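# Push utility cart through self-closing door into taped area

## Task

Move the utility cart through the self-closing door and leave it parked in the yellow-taped zone so that all four of its wheels sit fully inside the tape, none resting on it. The three tubes in its top tray must remain upright there. The robot must not topple or finish leaning. The result only counts if the cart stays in place without the robot holding it at the end.

## Robot and tools

ROBOT. A Hello Robot Stretch 4, about 1.6 m tall, with a single arm. It has an omni-wheel base whose rim lies within 0.23 m of the base origin, a lift on a mast, an arm that telescopes forward, a three-joint wrist (yaw, pitch, roll) and a two-finger gripper. The cameras are head_camera, head_left_camera, head_right_camera and wrist_camera, all mounted on the robot. Any loose object may occasionally be nudged by something outside the robot's control.

FRAMES. The base frame has its origin on the floor below the base centre, with x forward, y left and z up. hand_pose is reported in this frame and marks a point between the open fingertips. With all wrist joints at zero its axes line up with the base axes, though the printed position can be somewhat off. The odometry frame is the base frame as it stood when the scene began. base_odometry counts only wheel rotation, so wheel slip appears as travel. Its heading runs from -3.142 to 3.142, with left positive.

execute_actions. The argument "actions" is a list holding exactly one action, or none. An empty list simply returns the state and images. An action may contain "base", "joints" or both, plus an optional "pace" and "contact_limits". Alternatively it can be {"end_of_arm": "enable_torque"} by itself, which re-powers any wrist or gripper motor that has shut off; that motor then holds its current position. The motions in one action start together but may finish at different times.
- "base" holds one command only, and each is an offset from where the base was last reported. {"translate_m": d} drives straight, forward positive, d from -2 to 2 m. {"strafe_m": d} moves sideways without turning, left positive, -2 to 2 m. {"rotate_rad": d} turns in place, counter-clockwise seen from above positive, -3.2 to 3.2 rad.
- "joints" is a single object of absolute targets keyed by joint name. lift_m runs 0 to 1.2 m. arm_m is the forward extension, 0 to 0.55 m. wrist_yaw_rad runs -1.134 to 4.276: 0 points forward, positive turns left, 3.14 is folded back, and above 3.4 the arm may get in the way. wrist_pitch_rad runs -1.117 to 4.259: 0 is level and 1.57 points straight down. wrist_roll_rad runs -1.117 to 4.259: at 0 the fingers are level, and positive rolls clockwise as seen from behind. gripper_m runs -0.038 to 0.141 and is the fingertip gap in metres; values below 0 press the fingers together. A target outside its joint's range is clipped and the result reports this. An unknown key or any other out-of-range value rejects the whole call, and nothing moves.
- "pace" is "slow", "default", "fast" or "max". The base reaches 0.1, 0.3, 0.4 or 0.6 m/s and turns at 1, 2, 3 or 4 rad/s for these paces respectively. When lift_m is above 0.2 these speeds are reduced further, down to 0.3 m/s and 1 rad/s at lift_m 1.2.
- "contact_limits" accepts only {"arm_m": v}, with v from 0 (lightest) to 0.75 (hardest), default 0.5. It sets how hard the arm may push before it stops.
- "cameras" is a list of camera names or "all". Leaving it out or passing null gives all cameras; [] gives none.
Any joint or base left out of an action may still be driving toward its previous target, and the status lines will not show this. An action runs for at most 15 s. If a result reports a stop, any later execute_actions, wait or finished_scene calls in that same reply are not carried out.

wait: {"seconds": 0 to 10}. Commands nothing new and returns state and images. zoom_image: {"camera": name, "region": [x0,y0,x1,y1]} in pixels measured from the top-left corner, at most 504x504, applied to that camera's latest full image. finished_scene: {"scene": n}, where n is 1 or 2. It is final and reports whether the task succeeded. Replying without any tool call ends every remaining scene.

RESULTS. The "pictures" line lists cameras in the same order as the images. lidar_m gives 12 distances in metres, one per 30-degree sector counter-clockwise from straight ahead (1st ahead, 4th left, 7th behind, 10th right). A "-" means nothing was seen or the object is closer than 0.25 m. The lidar covers heights from about 0.15 m up to robot height, can miss clear objects and thin legs, and sees little behind the robot. wrist_depth_mm is a 7x7 grid of depths in mm (100 to 2000), starting top left, and it includes the robot's own body. base_status and joint_status describe how each motion ended: "done" (for the base, the wheels turned the commanded amount even if they slipped), "off_target" (stopped short and may still be pushing), "contact_stop_at_<key>" (blocked, and that part goes slack), "limit_stop_at_<name>", "time_out" or "torque_fault". on_its_own reports anything not commanded in this call; "held at" there is the target being held, not the actual position. turned_by_wheels compared with turned_by_imu: a difference above roughly 0.1 rad indicates a collision or slip, and the heading error is about their difference. base_tilt is in degrees, with forward and right positive, and carries a fixed error of up to about 1.5 degrees. motor_effort is percent of maximum, positive toward higher joint values, with the peak shown in brackets. For wheel_0, wheel_1 and wheel_2, positive turns the base right. Readings contain fixed offsets and noise.

CAUTIONS. When lean exceeds 6 degrees the result is limit_stop_at_tilt: the lift, arm and wheels go slack and stop accepting commands. Turning or driving with more than 1 kg in the gripper while arm_m is above 0.2 can tip the robot, and steady pushing or pulling with the gripper held high can too. A slack lift may sink and slack wheels may roll. A wrist motor pressed to its maximum shuts off (torque_fault) until enable_torque is sent. limit_stop_at_own_body can happen when the gripper is pitched up below -0.2 and rolled. To unfold at the start, send lift_m 0.4 together with wrist_yaw_rad 0. Gripping: command a gap smaller than the object's width; a firm squeeze appears in gripper effort. If the fingertips get stuck on a surface below them, raise the lift. The robot keeps holding its last command while you think.

Each tool is called after ">>>" as name([rows], argument=value, ...), one row to a line, values as JSON.

## Session

>>> execute_actions(actions=[])

Scene clock: 0.00 s.
base_odometry: x=+0.000 y=+0.000 heading=+0.000 (m, m, rad; odometry frame)
turned_by_wheels: +0.000 (rad since the last result)
turned_by_imu: +0.000 (rad since the last result)
base_tilt: forward=-0.8 right=+0.4 (deg)
lidar_m: 0.63 0.64 0.72 1.28 1.44 2.18 1.86 1.42 0.80 0.68 0.68 0.72
base_status: not commanded
joint_positions: lift_m=+0.189 arm_m=+0.002 wrist_yaw_rad=+3.204 wrist_pitch_rad=-0.015 wrist_roll_rad=+0.016 gripper_m=+0.057
joint_status: not commanded
motor_effort: lift_m=+18 arm_m=-1 wrist_yaw_rad=-1 wrist_pitch_rad=-6 wrist_roll_rad=+1 gripper_m=-4 wheel_0=+0 wheel_1=+0 wheel_2=+0 (%)
hand_pose: x=-0.1209 y=+0.0693 z=+0.3713 quat_wxyz=(-0.031, +0.007, +0.008, +0.999) (m; base frame)
wrist_depth_mm: - - 134 - - - - / - - 134 - - - - / - 107 135 - - - - / 143 138 166 - - - - / 203 1983 1983 - - - - / 201 1229 197 1281 216 1229 1205 / 200 798 917 - 917 831 866
pictures: head_camera, head_left_camera, head_right_camera, wrist_camera
Images, in order (width x height): head_camera 420x560, head_left_camera 420x672, head_right_camera 420x672, wrist_camera 616x392.

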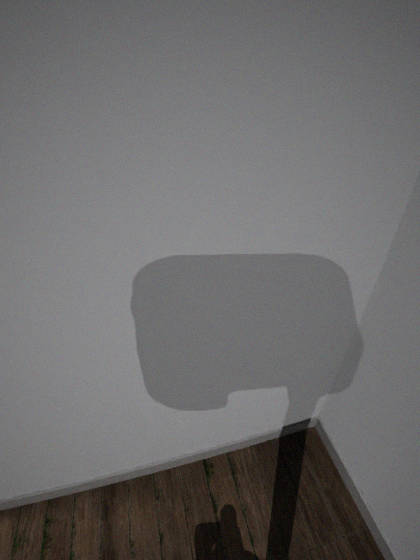

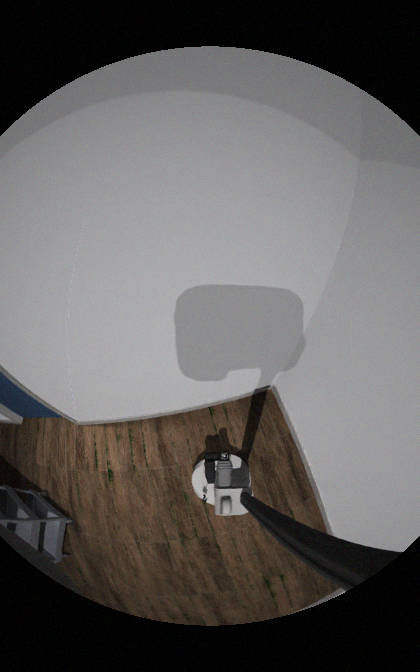

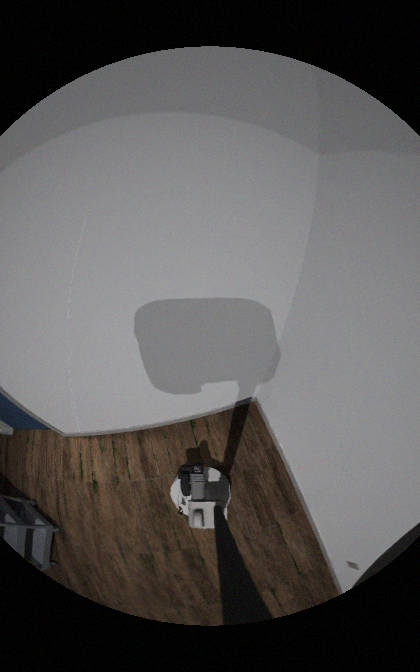

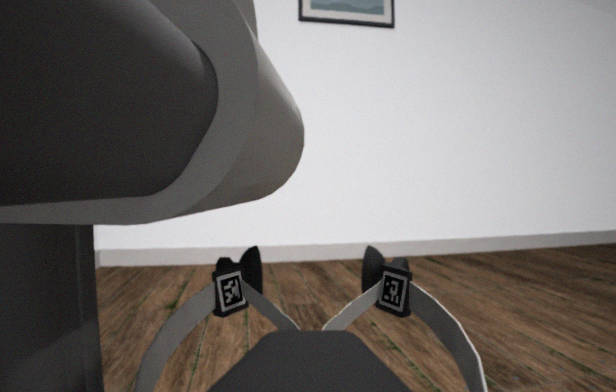

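>>> execute_actions([
  {"base":{"rotate_rad":1.8},"joints":{"lift_m":0.7}},
])

Scene clock: 4.43 s.
base_odometry: x=+0.000 y=+0.000 heading=+1.800 (m, m, rad; odometry frame)
turned_by_wheels: +1.800 (rad since the last result)
turned_by_imu: +1.790 (rad since the last result)
base_tilt: forward=-0.9 right=+0.4 (deg)
lidar_m: 1.42 1.43 1.94 1.86 1.02 0.71 0.69 0.70 0.66 0.61 0.65 0.85
base_status: done
joint_positions: lift_m=+0.700 arm_m=+0.002 wrist_yaw_rad=+3.204 wrist_pitch_rad=-0.015 wrist_roll_rad=+0.016 gripper_m=+0.057
joint_status: all done
motor_effort: lift_m=+21(22) arm_m=-1(1) wrist_yaw_rad=-1(1) wrist_pitch_rad=-6(7) wrist_roll_rad=+1(2) gripper_m=-6(5) wheel_0=-1(7) wheel_1=+0(7) wheel_2=+0(2) (%)
hand_pose: x=-0.1209 y=+0.0693 z=+0.8822 quat_wxyz=(-0.031, +0.007, +0.008, +0.999) (m; base frame)
wrist_depth_mm: - - 134 809 798 778 778 / - - 134 809 809 788 778 / - 107 135 809 809 788 778 / 143 138 166 820 809 798 788 / 203 854 842 820 809 798 798 / 201 866 197 820 216 809 798 / 200 854 842 - 820 809 798
pictures: head_camera, head_left_camera, head_right_camera, wrist_camera
Images, in order (width x height): head_camera 420x560, head_left_camera 420x672, head_right_camera 420x672, wrist_camera 616x392.

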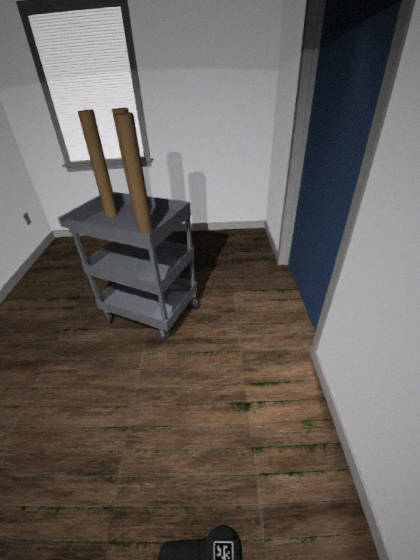

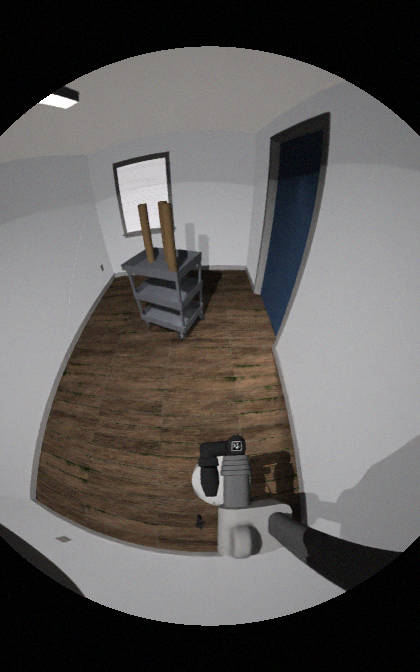

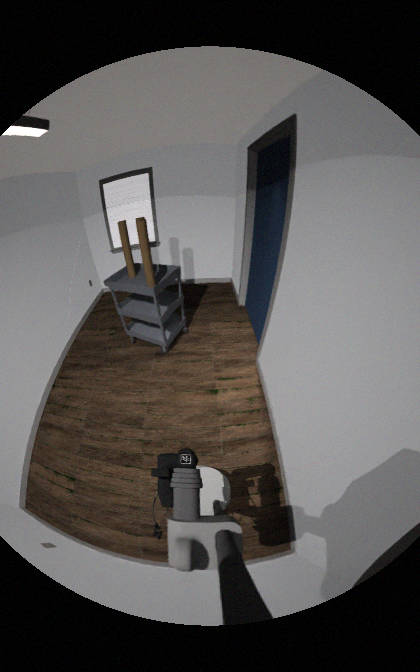

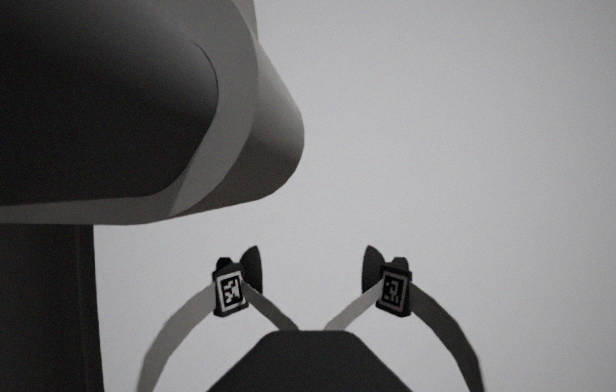

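>>> execute_actions([
  {"base":{"strafe_m":-0.25}},
], cameras=[])

>>> execute_actions([
  {"base":{"translate_m":1.7}},
], cameras=[])

>>> execute_actions([
  {"base":{"rotate_rad":-1.62}},
])

Scene clock: 9.57 s.
base_odometry: x=+0.244 y=+0.057 heading=+1.800 (m, m, rad; odometry frame)
turned_by_wheels: +0.000 (rad since the last result)
turned_by_imu: -0.002 (rad since the last result)
base_tilt: forward=-0.8 right=+0.3 (deg)
lidar_m: 1.31 1.51 2.23 2.12 1.03 0.72 0.68 0.56 0.41 0.37 0.39 0.53
base_status: done
joint_positions: lift_m=+0.700 arm_m=+0.002 wrist_yaw_rad=+3.204 wrist_pitch_rad=-0.015 wrist_roll_rad=+0.016 gripper_m=+0.057
joint_status: not commanded
motor_effort: lift_m=+20(21) arm_m=+0(1) wrist_yaw_rad=-2(1) wrist_pitch_rad=-6(7) wrist_roll_rad=-1(0) gripper_m=-3(3) wheel_0=-1(7) wheel_1=+2(8) wheel_2=-1(0) (%)
hand_pose: x=-0.1209 y=+0.0693 z=+0.8823 quat_wxyz=(-0.031, +0.007, +0.008, +0.999) (m; base frame)
wrist_depth_mm: - - 134 798 788 768 768 / - - 134 788 788 778 759 / - 107 135 798 798 788 778 / 143 138 166 809 798 788 778 / 202 842 831 809 798 788 788 / 200 831 197 820 216 788 788 / 199 768 842 - 809 798 788
pictures: none
No camera images: the call's "cameras" was empty. Leave "cameras" out to get every camera's image.

Scene clock: 16.70 s.
base_odometry: x=-0.143 y=+1.712 heading=+1.800 (m, m, rad; odometry frame)
turned_by_wheels: +0.000 (rad since the last result)
turned_by_imu: -0.006 (rad since the last result)
base_tilt: forward=-0.9 right=+0.3 (deg)
lidar_m: 1.13 1.40 0.63 0.42 0.55 2.54 1.54 0.52 0.41 0.39 0.41 0.56
base_status: done
joint_positions: lift_m=+0.700 arm_m=+0.002 wrist_yaw_rad=+3.204 wrist_pitch_rad=-0.015 wrist_roll_rad=+0.016 gripper_m=+0.057
joint_status: not commanded
motor_effort: lift_m=+20(20) arm_m=-1(1) wrist_yaw_rad=-1(2) wrist_pitch_rad=-6(6) wrist_roll_rad=-1(1) gripper_m=-2(4) wheel_0=+0(5) wheel_1=+0(6) wheel_2=+2(11) (%)
hand_pose: x=-0.1209 y=+0.0693 z=+0.8823 quat_wxyz=(-0.031, +0.007, +0.008, +0.999) (m; base frame)
wrist_depth_mm: - - 134 - - - - / - - 134 - - - - / - 107 135 - - - - / 143 138 166 - - - - / 202 768 1182 - - - - / 201 759 197 - 216 - - / 199 676 1281 - - 1863 1921
pictures: none
No camera images: the call's "cameras" was empty. Leave "cameras" out to get every camera's image.

Scene clock: 18.77 s.
base_odometry: x=-0.143 y=+1.712 heading=+0.180 (m, m, rad; odometry frame)
turned_by_wheels: -1.620 (rad since the last result)
turned_by_imu: -1.613 (rad since the last result)
base_tilt: forward=-0.9 right=+0.3 (deg)
lidar_m: 0.40 0.40 0.53 0.98 1.36 1.76 0.42 0.54 2.54 1.95 0.52 0.42
base_status: done
joint_positions: lift_m=+0.700 arm_m=+0.002 wrist_yaw_rad=+3.204 wrist_pitch_rad=-0.015 wrist_roll_rad=+0.016 gripper_m=+0.057
joint_status: not commanded
motor_effort: lift_m=+20(20) arm_m=-1(1) wrist_yaw_rad=-1(2) wrist_pitch_rad=-6(6) wrist_roll_rad=-1(1) gripper_m=-3(1) wheel_0=+1(8) wheel_1=+0(5) wheel_2=+0(10) (%)
hand_pose: x=-0.1209 y=+0.0693 z=+0.8823 quat_wxyz=(-0.031, +0.007, +0.008, +0.999) (m; base frame)
wrist_depth_mm: - - 134 1042 - - 1983 / - - 134 831 - - 1863 / - 107 135 831 - - 1921 / 143 138 166 854 - - 1921 / 203 732 640 580 820 - 1863 / 200 - 197 569 216 - 1921 / 200 759 946 - 1808 1863 1808
pictures: head_camera, head_left_camera, head_right_camera, wrist_camera
Images, in order (width x height): head_camera 420x560, head_left_camera 420x672, head_right_camera 420x672, wrist_camera 616x392.

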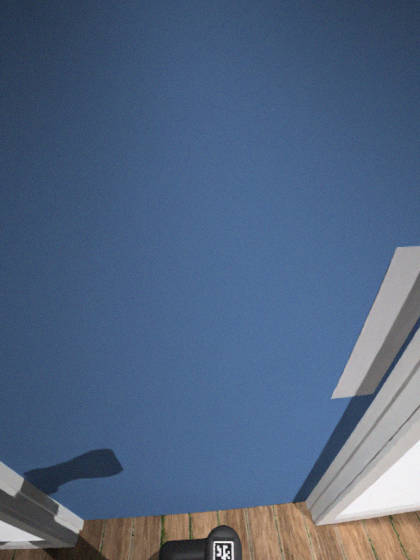

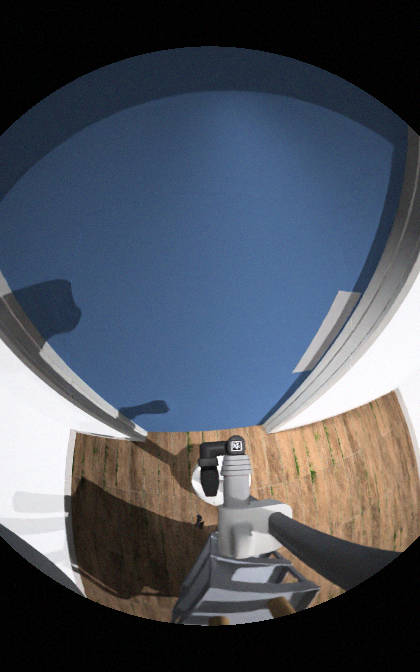

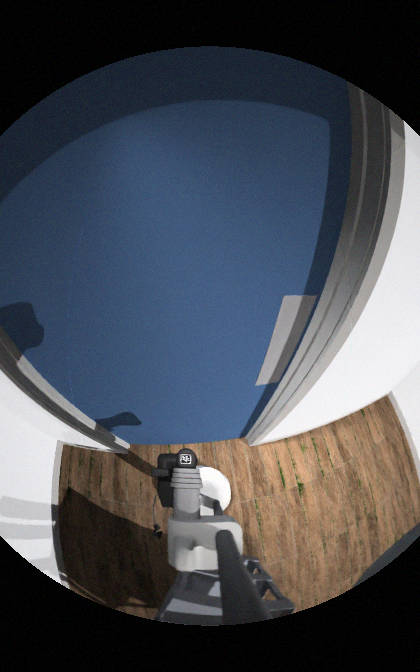

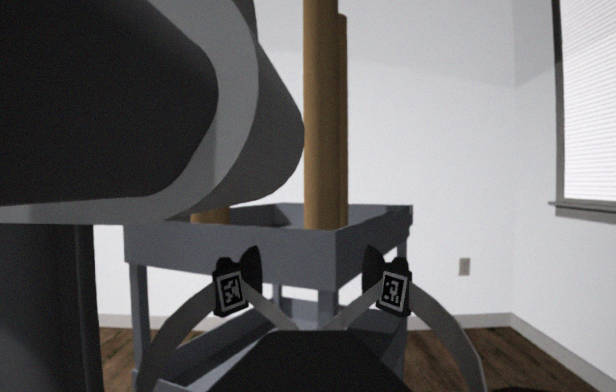

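>>> execute_actions([
  {"base":{"rotate_rad":-2.6},"joints":{"lift_m":1.0,"wrist_pitch_rad":1.57,"wrist_yaw_rad":1.57,"gripper_m":0.08}},
])

Scene clock: 24.43 s.
base_odometry: x=-0.143 y=+1.712 heading=-2.420 (m, m, rad; odometry frame)
turned_by_wheels: -2.600 (rad since the last result)
turned_by_imu: -2.590 (rad since the last result)
base_tilt: forward=-0.9 right=+0.3 (deg)
lidar_m: 0.53 2.53 1.78 0.53 0.43 0.39 0.41 0.54 1.02 1.37 0.83 0.42
base_status: done
joint_positions: lift_m=+1.000 arm_m=+0.002 wrist_yaw_rad=+1.570 wrist_pitch_rad=+1.570 wrist_roll_rad=+0.016 gripper_m=+0.080
joint_status: all done
motor_effort: lift_m=+21(21) arm_m=-1(1) wrist_yaw_rad=-3(9) wrist_pitch_rad=+1(3) wrist_roll_rad=-1(0) gripper_m=-2(1) wheel_0=+1(7) wheel_1=-1(6) wheel_2=-1(4) (%)
hand_pose: x=+0.2599 y=+0.0002 z=+0.8896 quat_wxyz=(+0.504, -0.496, +0.504, +0.496) (m; base frame)
wrist_depth_mm: 750 976 1118 1098 1098 1098 1098 / 809 1118 1138 1118 1118 1098 1098 / 891 1138 904 1118 1138 1118 1118 / 1008 1160 917 1138 1138 1118 1118 / 1078 917 931 1138 1138 976 640 / 462 1160 1160 1160 634 654 647 / 1182 1160 1160 - 661 661 661
pictures: head_camera, head_left_camera, head_right_camera, wrist_camera
Images, in order (width x height): head_camera 420x560, head_left_camera 420x672, head_right_camera 420x672, wrist_camera 616x392.

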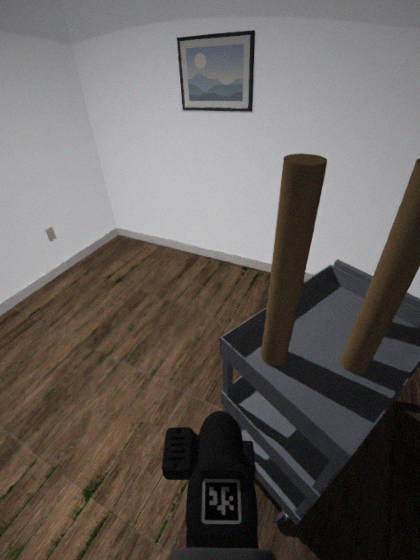

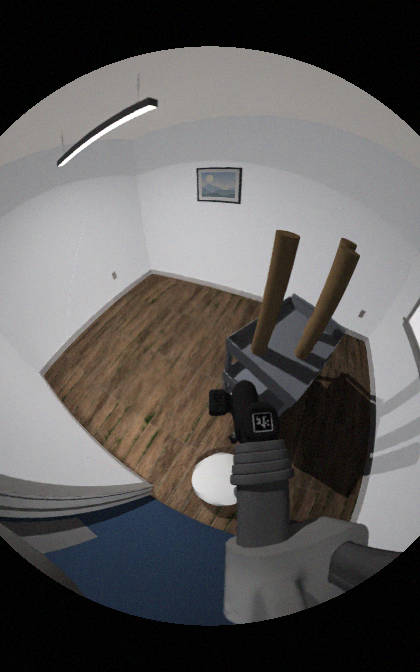

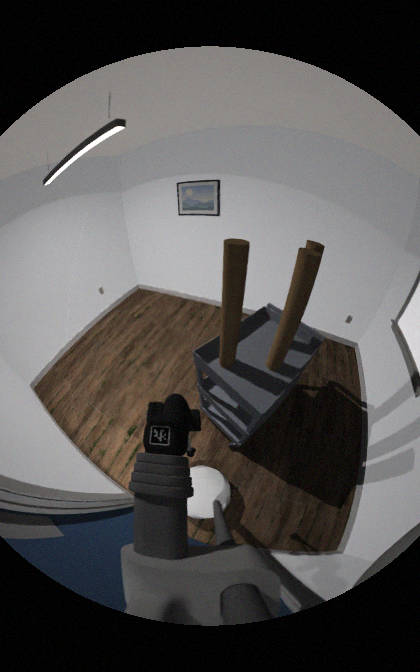

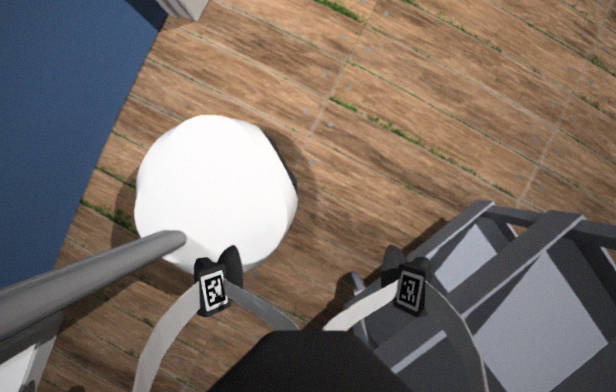

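>>> execute_actions([
  {"base":{"rotate_rad":-0.35},"joints":{"arm_m":0.22,"wrist_roll_rad":0.65}},
])

Scene clock: 29.37 s.
base_odometry: x=-0.143 y=+1.712 heading=-2.770 (m, m, rad; odometry frame)
turned_by_wheels: -0.350 (rad since the last result)
turned_by_imu: -0.350 (rad since the last result)
base_tilt: forward=-0.9 right=+0.4 (deg)
lidar_m: 0.44 0.63 2.41 0.93 0.52 0.42 0.40 0.44 0.64 1.35 1.45 0.44
base_status: done
joint_positions: lift_m=+1.000 arm_m=+0.219 wrist_yaw_rad=+1.570 wrist_pitch_rad=+1.570 wrist_roll_rad=+0.649 gripper_m=+0.080
joint_status: all done
motor_effort: lift_m=+21(22) arm_m=+5(6) wrist_yaw_rad=-3(3) wrist_pitch_rad=+0(0) wrist_roll_rad=+1(5) gripper_m=-2(1) wheel_0=+0(5) wheel_1=-1(6) wheel_2=+0(3) (%)
hand_pose: x=+0.4774 y=+0.0002 z=+0.8896 quat_wxyz=(+0.634, -0.314, +0.633, +0.314) (m; base frame)
wrist_depth_mm: 1118 1118 1118 1118 314 233 213 / 1118 1138 1098 1098 317 315 315 / 1138 1118 1138 1118 319 317 317 / 1138 1138 1138 1138 322 320 320 / 1138 931 991 1138 322 324 324 / 1138 946 931 1160 255 325 327 / 1042 946 946 - 329 329 327
pictures: head_camera, head_left_camera, head_right_camera, wrist_camera
Images, in order (width x height): head_camera 420x560, head_left_camera 420x672, head_right_camera 420x672, wrist_camera 616x392.

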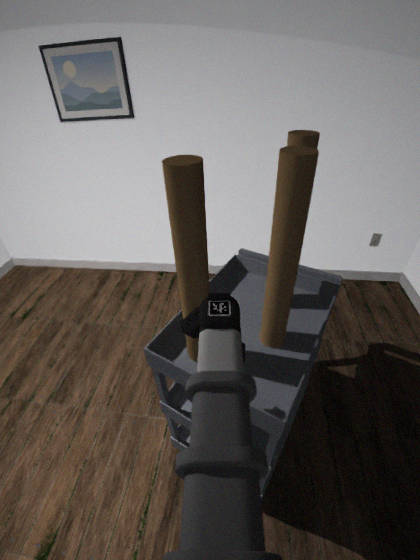

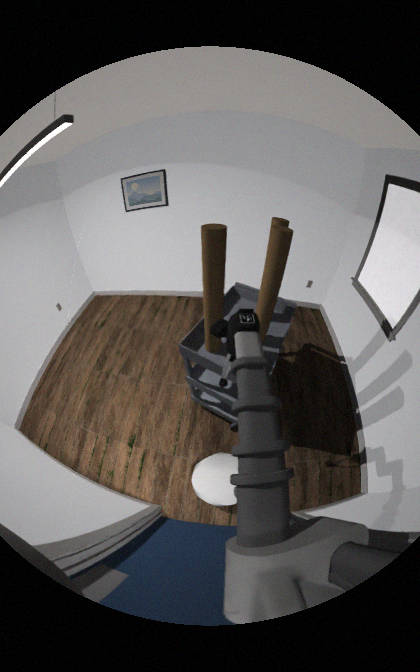

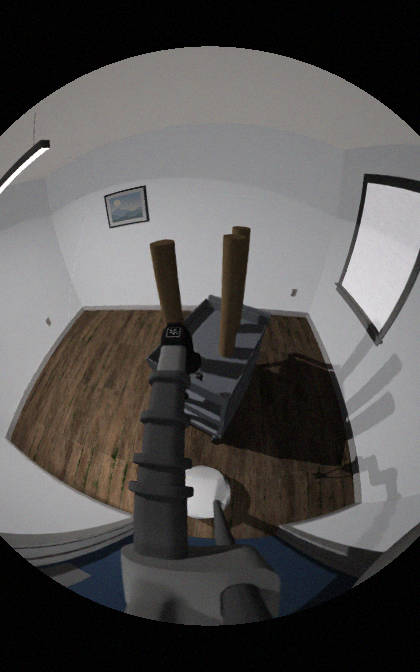

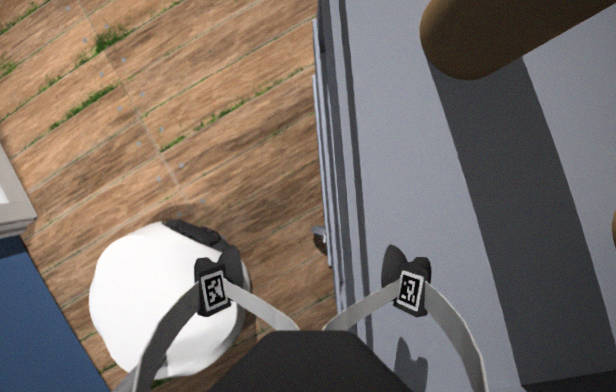

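>>> execute_actions([
  {"joints":{"arm_m":0.25,"lift_m":0.935,"wrist_roll_rad":0.58}},
], cameras=[])

>>> execute_actions([
  {"joints":{"gripper_m":-0.03}},
], cameras=["wrist_camera"])

>>> execute_actions([
  {"base":{"rotate_rad":-0.1},"joints":{"arm_m":0.1,"wrist_roll_rad":0.3},"pace":"slow"},
], cameras=["wrist_camera"])

>>> execute_actions([
  {"base":{"translate_m":-0.4},"joints":{"wrist_roll_rad":0.0},"pace":"slow"},
])

Scene clock: 35.20 s.
base_odometry: x=-0.143 y=+1.712 heading=-2.770 (m, m, rad; odometry frame)
turned_by_wheels: +0.000 (rad since the last result)
turned_by_imu: -0.002 (rad since the last result)
base_tilt: forward=-0.9 right=+0.3 (deg)
lidar_m: 0.46 0.63 2.41 0.93 0.52 0.40 0.40 0.43 0.63 1.34 1.47 0.44
base_status: not commanded
joint_positions: lift_m=+0.935 arm_m=+0.249 wrist_yaw_rad=+1.570 wrist_pitch_rad=+1.570 wrist_roll_rad=+0.581 gripper_m=+0.080
joint_status: all done
motor_effort: lift_m=+16(17) arm_m=+5(3) wrist_yaw_rad=-2(2) wrist_pitch_rad=+0(0) wrist_roll_rad=-1(2) gripper_m=+0(1) wheel_0=+0(1) wheel_1=-1(1) wheel_2=+0(0) (%)
hand_pose: x=+0.5074 y=+0.0002 z=+0.8249 quat_wxyz=(+0.622, -0.336, +0.622, +0.336) (m; base frame)
wrist_depth_mm: 1060 1042 1042 1025 250 186 - / 1060 1060 1060 1060 251 248 251 / 1078 1060 1060 1060 254 253 253 / 1078 1078 1060 1060 256 254 255 / 1078 854 1060 1078 257 257 258 / 1078 866 866 259 259 258 259 / 1060 866 1098 - 262 260 260
pictures: none
No camera images: the call's "cameras" was empty. Leave "cameras" out to get every camera's image.

Scene clock: 37.00 s.
base_odometry: x=-0.143 y=+1.712 heading=-2.770 (m, m, rad; odometry frame)
turned_by_wheels: +0.000 (rad since the last result)
turned_by_imu: -0.001 (rad since the last result)
base_tilt: forward=-0.9 right=+0.3 (deg)
lidar_m: 0.45 0.62 2.44 0.93 0.52 0.40 0.40 0.42 0.66 1.35 1.46 0.43
base_status: not commanded
joint_positions: lift_m=+0.935 arm_m=+0.249 wrist_yaw_rad=+1.570 wrist_pitch_rad=+1.571 wrist_roll_rad=+0.580 gripper_m=-0.029
joint_status: all done
motor_effort: lift_m=+24(24) arm_m=+3(5) wrist_yaw_rad=-2(2) wrist_pitch_rad=-3(4) wrist_roll_rad=-1(2) gripper_m=-23(21) wheel_0=+0(1) wheel_1=-1(1) wheel_2=+0(0) (%)
hand_pose: x=+0.5077 y=-0.0001 z=+0.8243 quat_wxyz=(+0.622, -0.336, +0.622, +0.336) (m; base frame)
wrist_depth_mm: 1042 1042 1025 1042 245 186 - / 1060 1060 1060 1042 247 245 245 / 1060 1060 1060 1042 249 248 247 / 1060 1060 1078 1060 251 250 249 / 1078 866 1060 253 253 252 251 / 1078 866 184 192 184 254 254 / 1060 866 1078 - 257 256 256
pictures: wrist_camera
Images, in order (width x height): wrist_camera 616x392.

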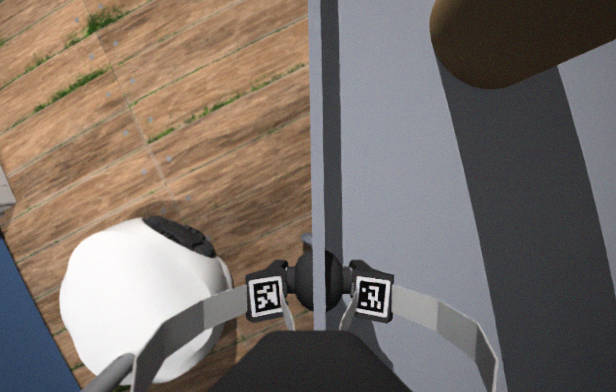

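Scene clock: 39.80 s.
base_odometry: x=-0.143 y=+1.712 heading=-2.870 (m, m, rad; odometry frame)
turned_by_wheels: -0.100 (rad since the last result)
turned_by_imu: -0.100 (rad since the last result)
base_tilt: forward=-0.8 right=+0.4 (deg)
lidar_m: 0.34 0.41 2.46 1.30 0.53 0.42 0.41 0.42 0.59 1.29 1.41 0.32
base_status: done
joint_positions: lift_m=+0.935 arm_m=+0.101 wrist_yaw_rad=+1.567 wrist_pitch_rad=+1.576 wrist_roll_rad=+0.301 gripper_m=-0.030
joint_status: all done
motor_effort: lift_m=+23(24) arm_m=-6(9) wrist_yaw_rad=+6(6) wrist_pitch_rad=-19(36) wrist_roll_rad=-2(8) gripper_m=-20(20) wheel_0=-2(10) wheel_1=-1(6) wheel_2=+0(8) (%)
hand_pose: x=+0.3593 y=-0.0020 z=+0.8244 quat_wxyz=(+0.569, -0.420, +0.571, +0.417) (m; base frame)
wrist_depth_mm: 1060 1042 1042 1025 248 191 - / 1060 1060 1042 1042 250 234 222 / 1078 1060 1060 1060 253 251 251 / 1078 854 842 1060 254 254 253 / 1060 866 854 257 257 257 256 / 960 854 184 192 185 259 258 / 539 1098 1098 - 263 260 260
pictures: wrist_camera
Images, in order (width x height): wrist_camera 616x392.

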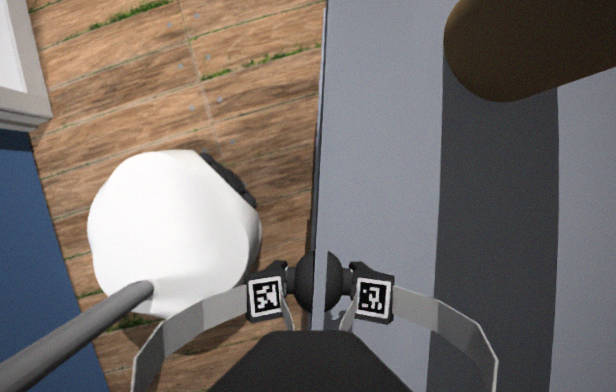

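Scene clock: 45.07 s.
base_odometry: x=+0.242 y=+1.819 heading=-2.871 (m, m, rad; odometry frame)
turned_by_wheels: -0.001 (rad since the last result)
turned_by_imu: -0.006 (rad since the last result)
base_tilt: forward=-0.9 right=+0.2 (deg)
lidar_m: 0.31 0.41 2.47 0.39 0.48 0.25 0.25 - 0.25 0.36 1.41 0.30
base_status: done
joint_positions: lift_m=+0.935 arm_m=+0.101 wrist_yaw_rad=+1.564 wrist_pitch_rad=+1.577 wrist_roll_rad=+0.004 gripper_m=-0.029
joint_status: all done
on_its_own: wrist_yaw_rad is at rest, and its effort (+14) is outside its rest range (-13 to +13)
motor_effort: lift_m=+23(24) arm_m=-6(6) wrist_yaw_rad=+14(14) wrist_pitch_rad=-20(24) wrist_roll_rad=-10(12) gripper_m=-21(25) wheel_0=-8(14) wheel_1=-5(12) wheel_2=+1(10) (%)
hand_pose: x=+0.3593 y=-0.0023 z=+0.8244 quat_wxyz=(+0.501, -0.499, +0.504, +0.496) (m; base frame)
wrist_depth_mm: 1060 1042 1042 1025 1042 246 244 / 917 1060 1060 1042 250 247 221 / 866 854 854 1042 251 250 209 / 798 866 854 1060 254 252 250 / 647 866 866 240 255 254 253 / 691 891 184 204 186 256 256 / 661 778 1118 - 260 259 258
pictures: head_camera, head_left_camera, head_right_camera, wrist_camera
Images, in order (width x height): head_camera 420x560, head_left_camera 420x672, head_right_camera 420x672, wrist_camera 616x392.

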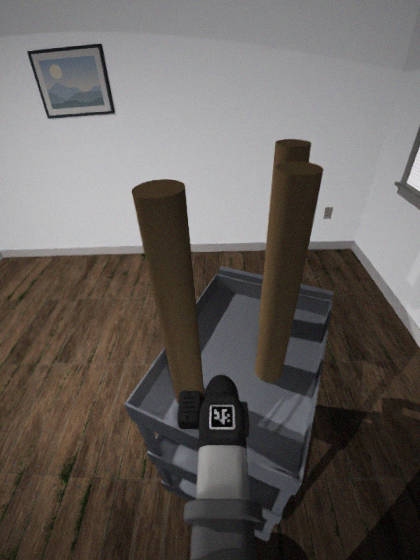

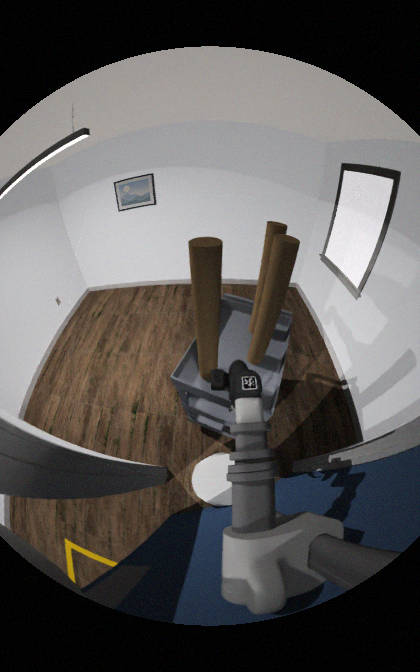

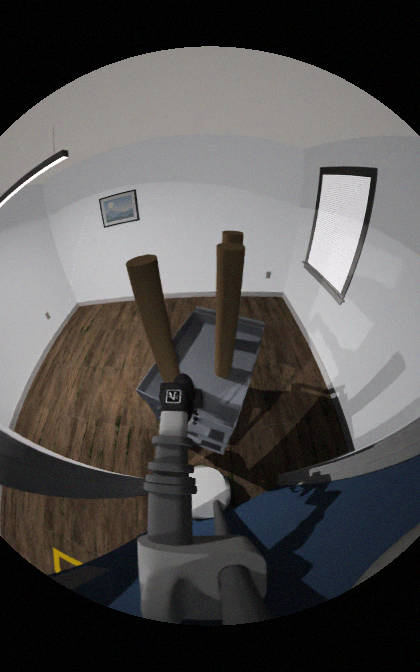

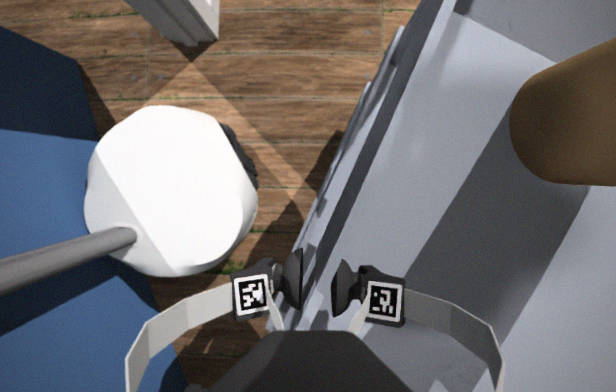

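>>> execute_actions([
  {"base":{"translate_m":-0.5},"pace":"slow"},
])

Scene clock: 52.97 s.
base_odometry: x=+0.724 y=+1.952 heading=-2.872 (m, m, rad; odometry frame)
turned_by_wheels: -0.001 (rad since the last result)
turned_by_imu: -0.005 (rad since the last result)
base_tilt: forward=-0.8 right=+0.3 (deg)
lidar_m: 0.30 0.42 0.61 1.70 2.41 1.76 0.27 0.25 - 0.25 0.33 0.29
base_status: done
joint_positions: lift_m=+0.935 arm_m=+0.101 wrist_yaw_rad=+1.563 wrist_pitch_rad=+1.578 wrist_roll_rad=+0.004 gripper_m=-0.029
joint_status: not commanded
on_its_own: wrist_yaw_rad is at rest, and its effort (+17) is outside its rest range (-13 to +13)
motor_effort: lift_m=+23(23) arm_m=-6(6) wrist_yaw_rad=+17(17) wrist_pitch_rad=-22(23) wrist_roll_rad=-10(13) gripper_m=-24(27) wheel_0=-7(9) wheel_1=-5(6) wheel_2=+1(11) (%)
hand_pose: x=+0.3593 y=-0.0026 z=+0.8244 quat_wxyz=(+0.501, -0.499, +0.504, +0.496) (m; base frame)
wrist_depth_mm: 1042 1042 1042 1042 931 244 243 / 1060 1060 1060 1042 569 247 245 / 1078 854 842 1042 250 249 218 / 1042 854 854 1060 252 252 246 / 647 866 866 219 255 255 254 / 627 741 187 206 183 256 256 / 539 609 788 - 260 259 258
pictures: head_camera, head_left_camera, head_right_camera, wrist_camera
Images, in order (width x height): head_camera 420x560, head_left_camera 420x672, head_right_camera 420x672, wrist_camera 616x392.

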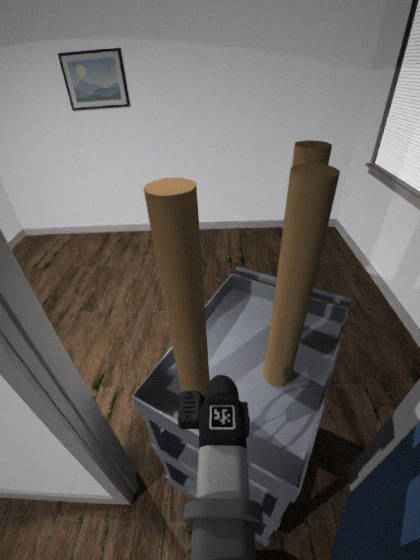

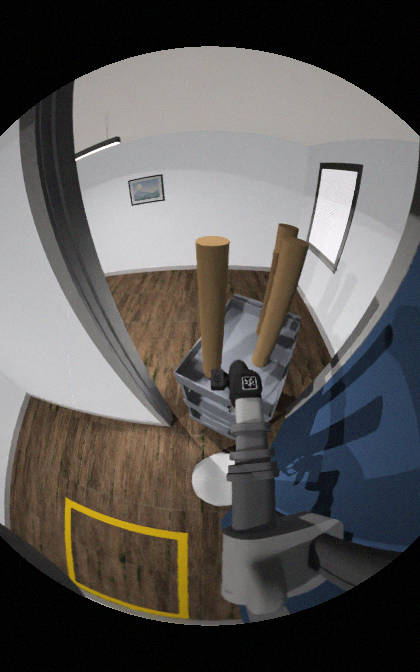

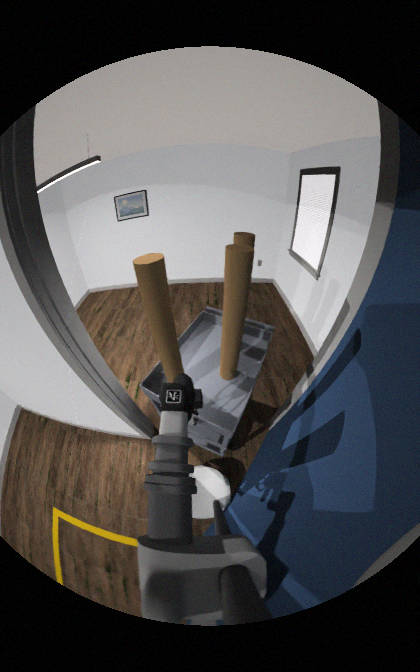

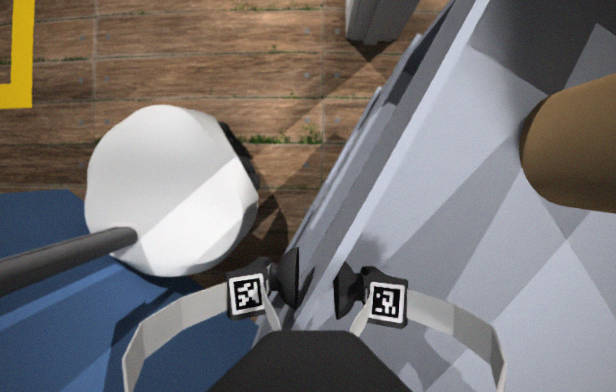

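>>> execute_actions([
  {"base":{"translate_m":-0.15},"joints":{"wrist_roll_rad":0.2},"pace":"slow"},
], cameras=[])

>>> execute_actions([
  {"base":{"strafe_m":0.12},"pace":"slow"},
], cameras=[])

>>> execute_actions([
  {"base":{"rotate_rad":-0.3},"joints":{"wrist_roll_rad":0.1},"pace":"slow"},
], cameras=["head_camera"])

>>> execute_actions([
  {"base":{"translate_m":-0.5},"pace":"slow"},
])

Scene clock: 60.67 s.
base_odometry: x=+0.868 y=+1.992 heading=-2.873 (m, m, rad; odometry frame)
turned_by_wheels: -0.001 (rad since the last result)
turned_by_imu: -0.003 (rad since the last result)
base_tilt: forward=-0.9 right=+0.4 (deg)
lidar_m: 0.32 0.44 0.84 2.25 2.20 1.60 1.52 0.25 - 0.25 0.27 0.29
base_status: done
joint_positions: lift_m=+0.935 arm_m=+0.101 wrist_yaw_rad=+1.564 wrist_pitch_rad=+1.577 wrist_roll_rad=+0.202 gripper_m=-0.029
joint_status: all done
on_its_own: wrist_yaw_rad is at rest, and its effort (+16) is outside its rest range (-13 to +13)
motor_effort: lift_m=+23(23) arm_m=-6(6) wrist_yaw_rad=+16(18) wrist_pitch_rad=-21(21) wrist_roll_rad=-8(12) gripper_m=-25(25) wheel_0=-6(7) wheel_1=-6(10) wheel_2=+2(8) (%)
hand_pose: x=+0.3593 y=-0.0025 z=+0.8244 quat_wxyz=(+0.548, -0.447, +0.551, +0.443) (m; base frame)
wrist_depth_mm: 1060 1042 1042 1042 251 246 245 / 1060 1060 1042 1042 249 248 200 / 1060 1060 1042 1060 251 251 213 / 1078 854 842 1060 254 253 252 / 1098 854 878 257 256 256 255 / 621 788 183 200 186 257 257 / 597 627 788 - 260 260 259
pictures: none
No camera images: the call's "cameras" was empty. Leave "cameras" out to get every camera's image.

Scene clock: 63.00 s.
base_odometry: x=+0.900 y=+1.877 heading=-2.873 (m, m, rad; odometry frame)
turned_by_wheels: -0.001 (rad since the last result)
turned_by_imu: -0.002 (rad since the last result)
base_tilt: forward=-0.8 right=+0.3 (deg)
lidar_m: 0.29 0.48 0.85 2.26 2.19 1.60 1.53 1.60 - 0.25 0.31 0.27
base_status: done
joint_positions: lift_m=+0.935 arm_m=+0.101 wrist_yaw_rad=+1.563 wrist_pitch_rad=+1.576 wrist_roll_rad=+0.204 gripper_m=-0.029
joint_status: not commanded
on_its_own: wrist_yaw_rad is at rest, and its effort (+18) is outside its rest range (-13 to +13)
motor_effort: lift_m=+23(23) arm_m=-4(6) wrist_yaw_rad=+18(18) wrist_pitch_rad=-18(33) wrist_roll_rad=-9(9) gripper_m=-22(26) wheel_0=-5(13) wheel_1=-2(4) wheel_2=-3(0) (%)
hand_pose: x=+0.3591 y=-0.0022 z=+0.8244 quat_wxyz=(+0.549, -0.446, +0.551, +0.443) (m; base frame)
wrist_depth_mm: 1060 1042 1042 1042 820 244 243 / 1060 1060 1060 1042 564 247 245 / 1078 1060 1060 1060 250 249 216 / 1078 854 854 1060 252 252 232 / 1078 866 854 252 255 254 253 / 615 750 185 202 185 256 257 / 591 661 798 - 260 258 259
pictures: none
No camera images: the call's "cameras" was empty. Leave "cameras" out to get every camera's image.

Scene clock: 64.40 s.
base_odometry: x=+0.900 y=+1.876 heading=+3.110 (m, m, rad; odometry frame)
turned_by_wheels: -0.300 (rad since the last result)
turned_by_imu: -0.298 (rad since the last result)
base_tilt: forward=-0.9 right=+0.3 (deg)
lidar_m: 0.33 0.38 0.65 1.11 2.27 1.83 1.51 1.52 - 0.25 0.25 0.33
base_status: done
joint_positions: lift_m=+0.935 arm_m=+0.101 wrist_yaw_rad=+1.569 wrist_pitch_rad=+1.567 wrist_roll_rad=+0.103 gripper_m=-0.029
joint_status: all done
motor_effort: lift_m=+23(23) arm_m=-4(4) wrist_yaw_rad=+1(18) wrist_pitch_rad=+8(31) wrist_roll_rad=-10(16) gripper_m=-20(26) wheel_0=+3(12) wheel_1=-2(3) wheel_2=+3(1) (%)
hand_pose: x=+0.3590 y=+0.0009 z=+0.8244 quat_wxyz=(+0.526, -0.472, +0.525, +0.474) (m; base frame)
wrist_depth_mm: 1060 1060 1042 1042 250 219 - / 1060 1060 1060 1060 251 234 181 / 1078 866 1042 1060 253 252 252 / 1078 854 854 1078 255 254 253 / 1078 866 866 257 257 255 254 / 627 809 185 202 185 256 256 / 569 585 715 - 260 258 258
pictures: head_camera
Images, in order (width x height): head_camera 420x560.

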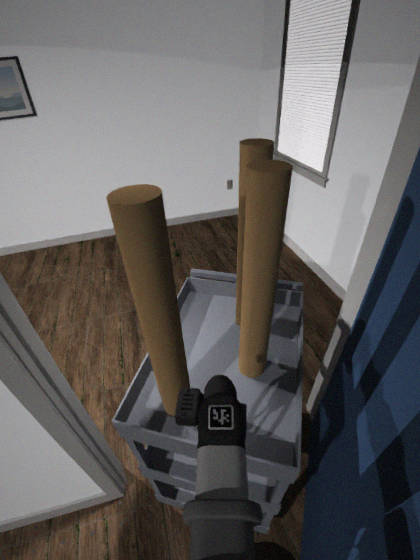

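Scene clock: 70.67 s.
base_odometry: x=+1.400 y=+1.860 heading=+3.110 (m, m, rad; odometry frame)
turned_by_wheels: +0.000 (rad since the last result)
turned_by_imu: -0.002 (rad since the last result)
base_tilt: forward=-0.9 right=+0.3 (deg)
lidar_m: 0.33 0.38 1.21 2.00 2.12 1.25 1.03 1.03 1.20 1.64 1.63 0.32
base_status: done
joint_positions: lift_m=+0.935 arm_m=+0.101 wrist_yaw_rad=+1.571 wrist_pitch_rad=+1.563 wrist_roll_rad=+0.102 gripper_m=-0.029
joint_status: not commanded
motor_effort: lift_m=+23(23) arm_m=-4(4) wrist_yaw_rad=-4(10) wrist_pitch_rad=+19(27) wrist_roll_rad=-7(6) gripper_m=-19(18) wheel_0=+1(7) wheel_1=-2(7) wheel_2=+3(12) (%)
hand_pose: x=+0.3590 y=+0.0022 z=+0.8244 quat_wxyz=(+0.527, -0.472, +0.523, +0.476) (m; base frame)
wrist_depth_mm: 1078 1060 1060 1042 250 228 - / 1078 1060 1060 1060 252 234 183 / 1078 1060 1060 1042 254 253 252 / 1078 854 854 1060 255 254 254 / 1078 866 866 224 257 256 255 / 634 1078 182 200 185 258 257 / 1118 1118 1098 - 259 259 258
pictures: head_camera, head_left_camera, head_right_camera, wrist_camera
Images, in order (width x height): head_camera 420x560, head_left_camera 420x672, head_right_camera 420x672, wrist_camera 616x392.

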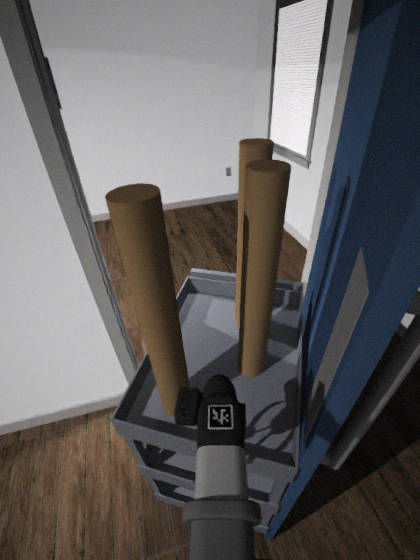

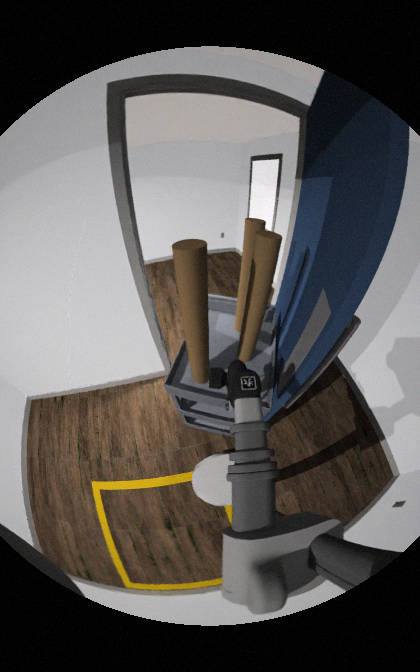

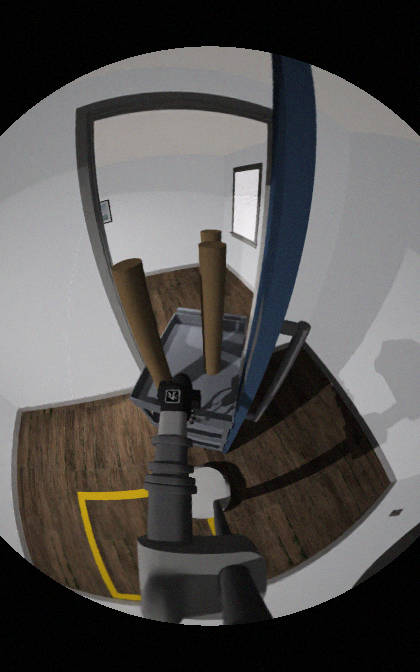

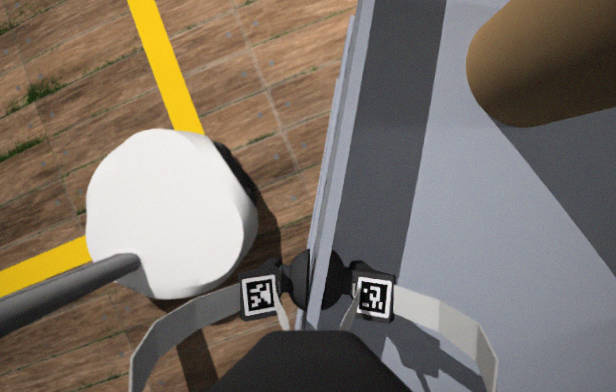

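>>> execute_actions([
  {"base":{"translate_m":-0.55},"pace":"slow"},
], cameras=[])

>>> execute_actions([
  {"base":{"strafe_m":0.4},"joints":{"wrist_roll_rad":0.5},"pace":"slow"},
], cameras=["wrist_camera"])

>>> execute_actions([
  {"base":{"rotate_rad":-0.6},"joints":{"wrist_roll_rad":0.2},"pace":"slow"},
])

Scene clock: 81.27 s.
base_odometry: x=+1.949 y=+1.843 heading=+3.110 (m, m, rad; odometry frame)
turned_by_wheels: +0.000 (rad since the last result)
turned_by_imu: -0.002 (rad since the last result)
base_tilt: forward=-0.9 right=+0.4 (deg)
lidar_m: 0.33 0.38 1.80 1.96 1.13 0.61 0.51 0.50 0.57 0.99 1.79 0.34
base_status: done
joint_positions: lift_m=+0.935 arm_m=+0.101 wrist_yaw_rad=+1.569 wrist_pitch_rad=+1.570 wrist_roll_rad=+0.102 gripper_m=-0.030
joint_status: not commanded
motor_effort: lift_m=+23(23) arm_m=-4(4) wrist_yaw_rad=+2(1) wrist_pitch_rad=+1(19) wrist_roll_rad=-8(8) gripper_m=-19(21) wheel_0=-4(4) wheel_1=-2(4) wheel_2=+2(11) (%)
hand_pose: x=+0.3590 y=+0.0002 z=+0.8244 quat_wxyz=(+0.526, -0.473, +0.525, +0.474) (m; base frame)
wrist_depth_mm: 1060 1042 1042 1042 250 198 - / 1060 1060 1042 1060 252 233 189 / 1078 854 1078 1060 254 253 251 / 1078 866 854 1060 256 255 254 / 1098 854 866 258 258 257 256 / 991 1098 183 200 184 258 258 / 1025 1098 1098 - 262 260 260
pictures: none
No camera images: the call's "cameras" was empty. Leave "cameras" out to get every camera's image.

Scene clock: 86.40 s.
base_odometry: x=+1.936 y=+1.443 heading=+3.109 (m, m, rad; odometry frame)
turned_by_wheels: +0.000 (rad since the last result)
turned_by_imu: -0.004 (rad since the last result)
base_tilt: forward=-0.9 right=+0.3 (deg)
lidar_m: 0.29 0.50 1.64 1.56 1.41 0.76 0.64 0.64 0.72 1.20 2.17 0.26
base_status: done
joint_positions: lift_m=+0.935 arm_m=+0.101 wrist_yaw_rad=+1.566 wrist_pitch_rad=+1.575 wrist_roll_rad=+0.502 gripper_m=-0.029
joint_status: all done
motor_effort: lift_m=+19(22) arm_m=-4(4) wrist_yaw_rad=+10(10) wrist_pitch_rad=-14(29) wrist_roll_rad=-6(10) gripper_m=-20(21) wheel_0=-4(12) wheel_1=+0(5) wheel_2=-2(6) (%)
hand_pose: x=+0.3590 y=-0.0015 z=+0.8247 quat_wxyz=(+0.609, -0.360, +0.610, +0.357) (m; base frame)
wrist_depth_mm: 1042 1025 1042 1042 250 248 - / 1042 1042 1060 1060 250 250 189 / 1060 1060 1060 1060 253 253 218 / 1078 1078 946 1060 255 255 254 / 1078 866 854 257 258 258 257 / 1118 866 184 200 183 259 259 / 1098 621 1098 - 263 262 262
pictures: wrist_camera
Images, in order (width x height): wrist_camera 616x392.

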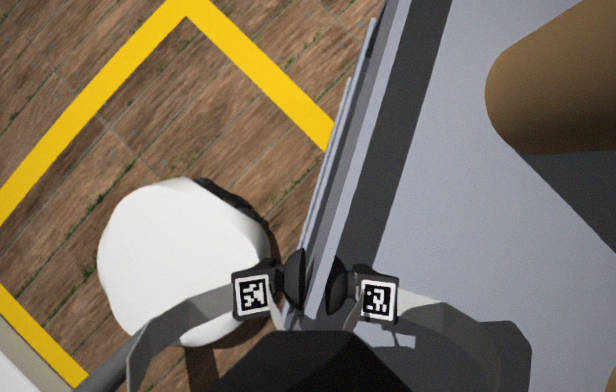

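Scene clock: 88.23 s.
base_odometry: x=+1.937 y=+1.443 heading=+2.510 (m, m, rad; odometry frame)
turned_by_wheels: -0.599 (rad since the last result)
turned_by_imu: -0.596 (rad since the last result)
base_tilt: forward=-0.9 right=+0.4 (deg)
lidar_m: 0.32 0.34 1.45 1.58 1.59 1.55 0.81 0.64 0.62 0.68 1.07 0.37
base_status: done
joint_positions: lift_m=+0.935 arm_m=+0.101 wrist_yaw_rad=+1.574 wrist_pitch_rad=+1.568 wrist_roll_rad=+0.198 gripper_m=-0.029
joint_status: all done
motor_effort: lift_m=+20(19) arm_m=-3(4) wrist_yaw_rad=-13(10) wrist_pitch_rad=+6(31) wrist_roll_rad=+9(14) gripper_m=-17(21) wheel_0=+4(9) wheel_1=+2(5) wheel_2=+1(5) (%)
hand_pose: x=+0.3589 y=+0.0011 z=+0.8247 quat_wxyz=(+0.547, -0.448, +0.546, +0.450) (m; base frame)
wrist_depth_mm: 1060 1060 252 251 232 248 247 / 1060 1060 1060 253 251 251 249 / 1078 1060 1060 254 254 252 251 / 1098 854 854 256 255 254 253 / 1078 866 854 229 257 256 255 / 621 866 186 201 185 257 257 / 1098 1098 1118 - 262 259 259
pictures: head_camera, head_left_camera, head_right_camera, wrist_camera
Images, in order (width x height): head_camera 420x560, head_left_camera 420x672, head_right_camera 420x672, wrist_camera 616x392.

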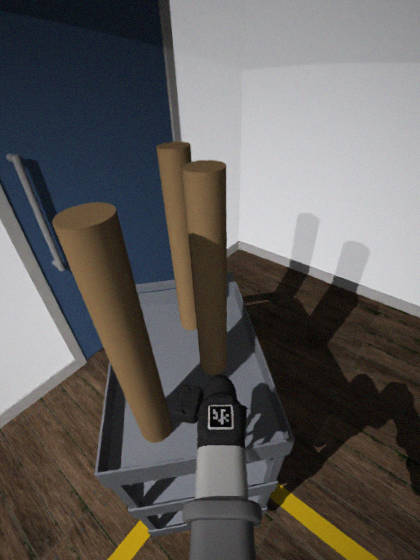

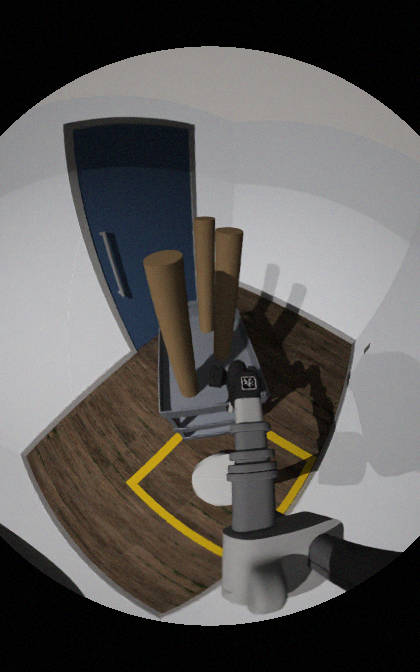

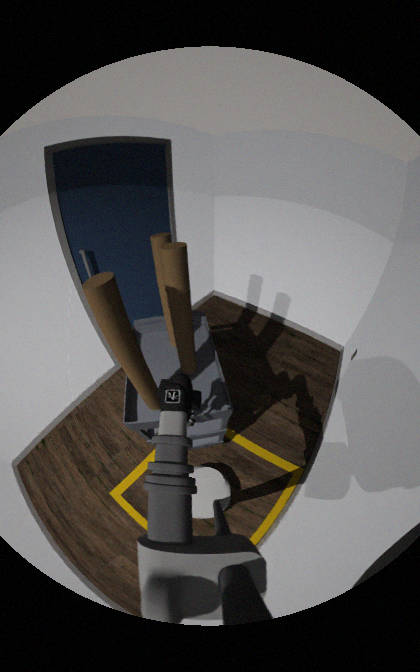

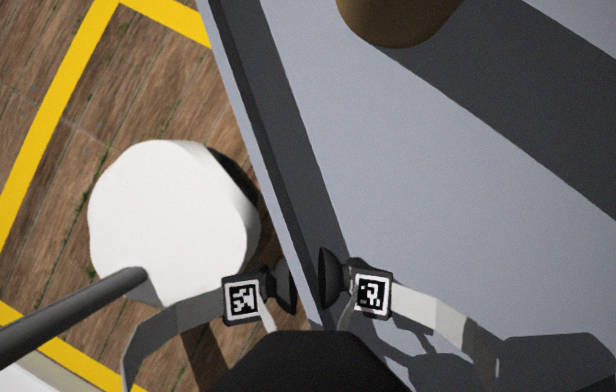

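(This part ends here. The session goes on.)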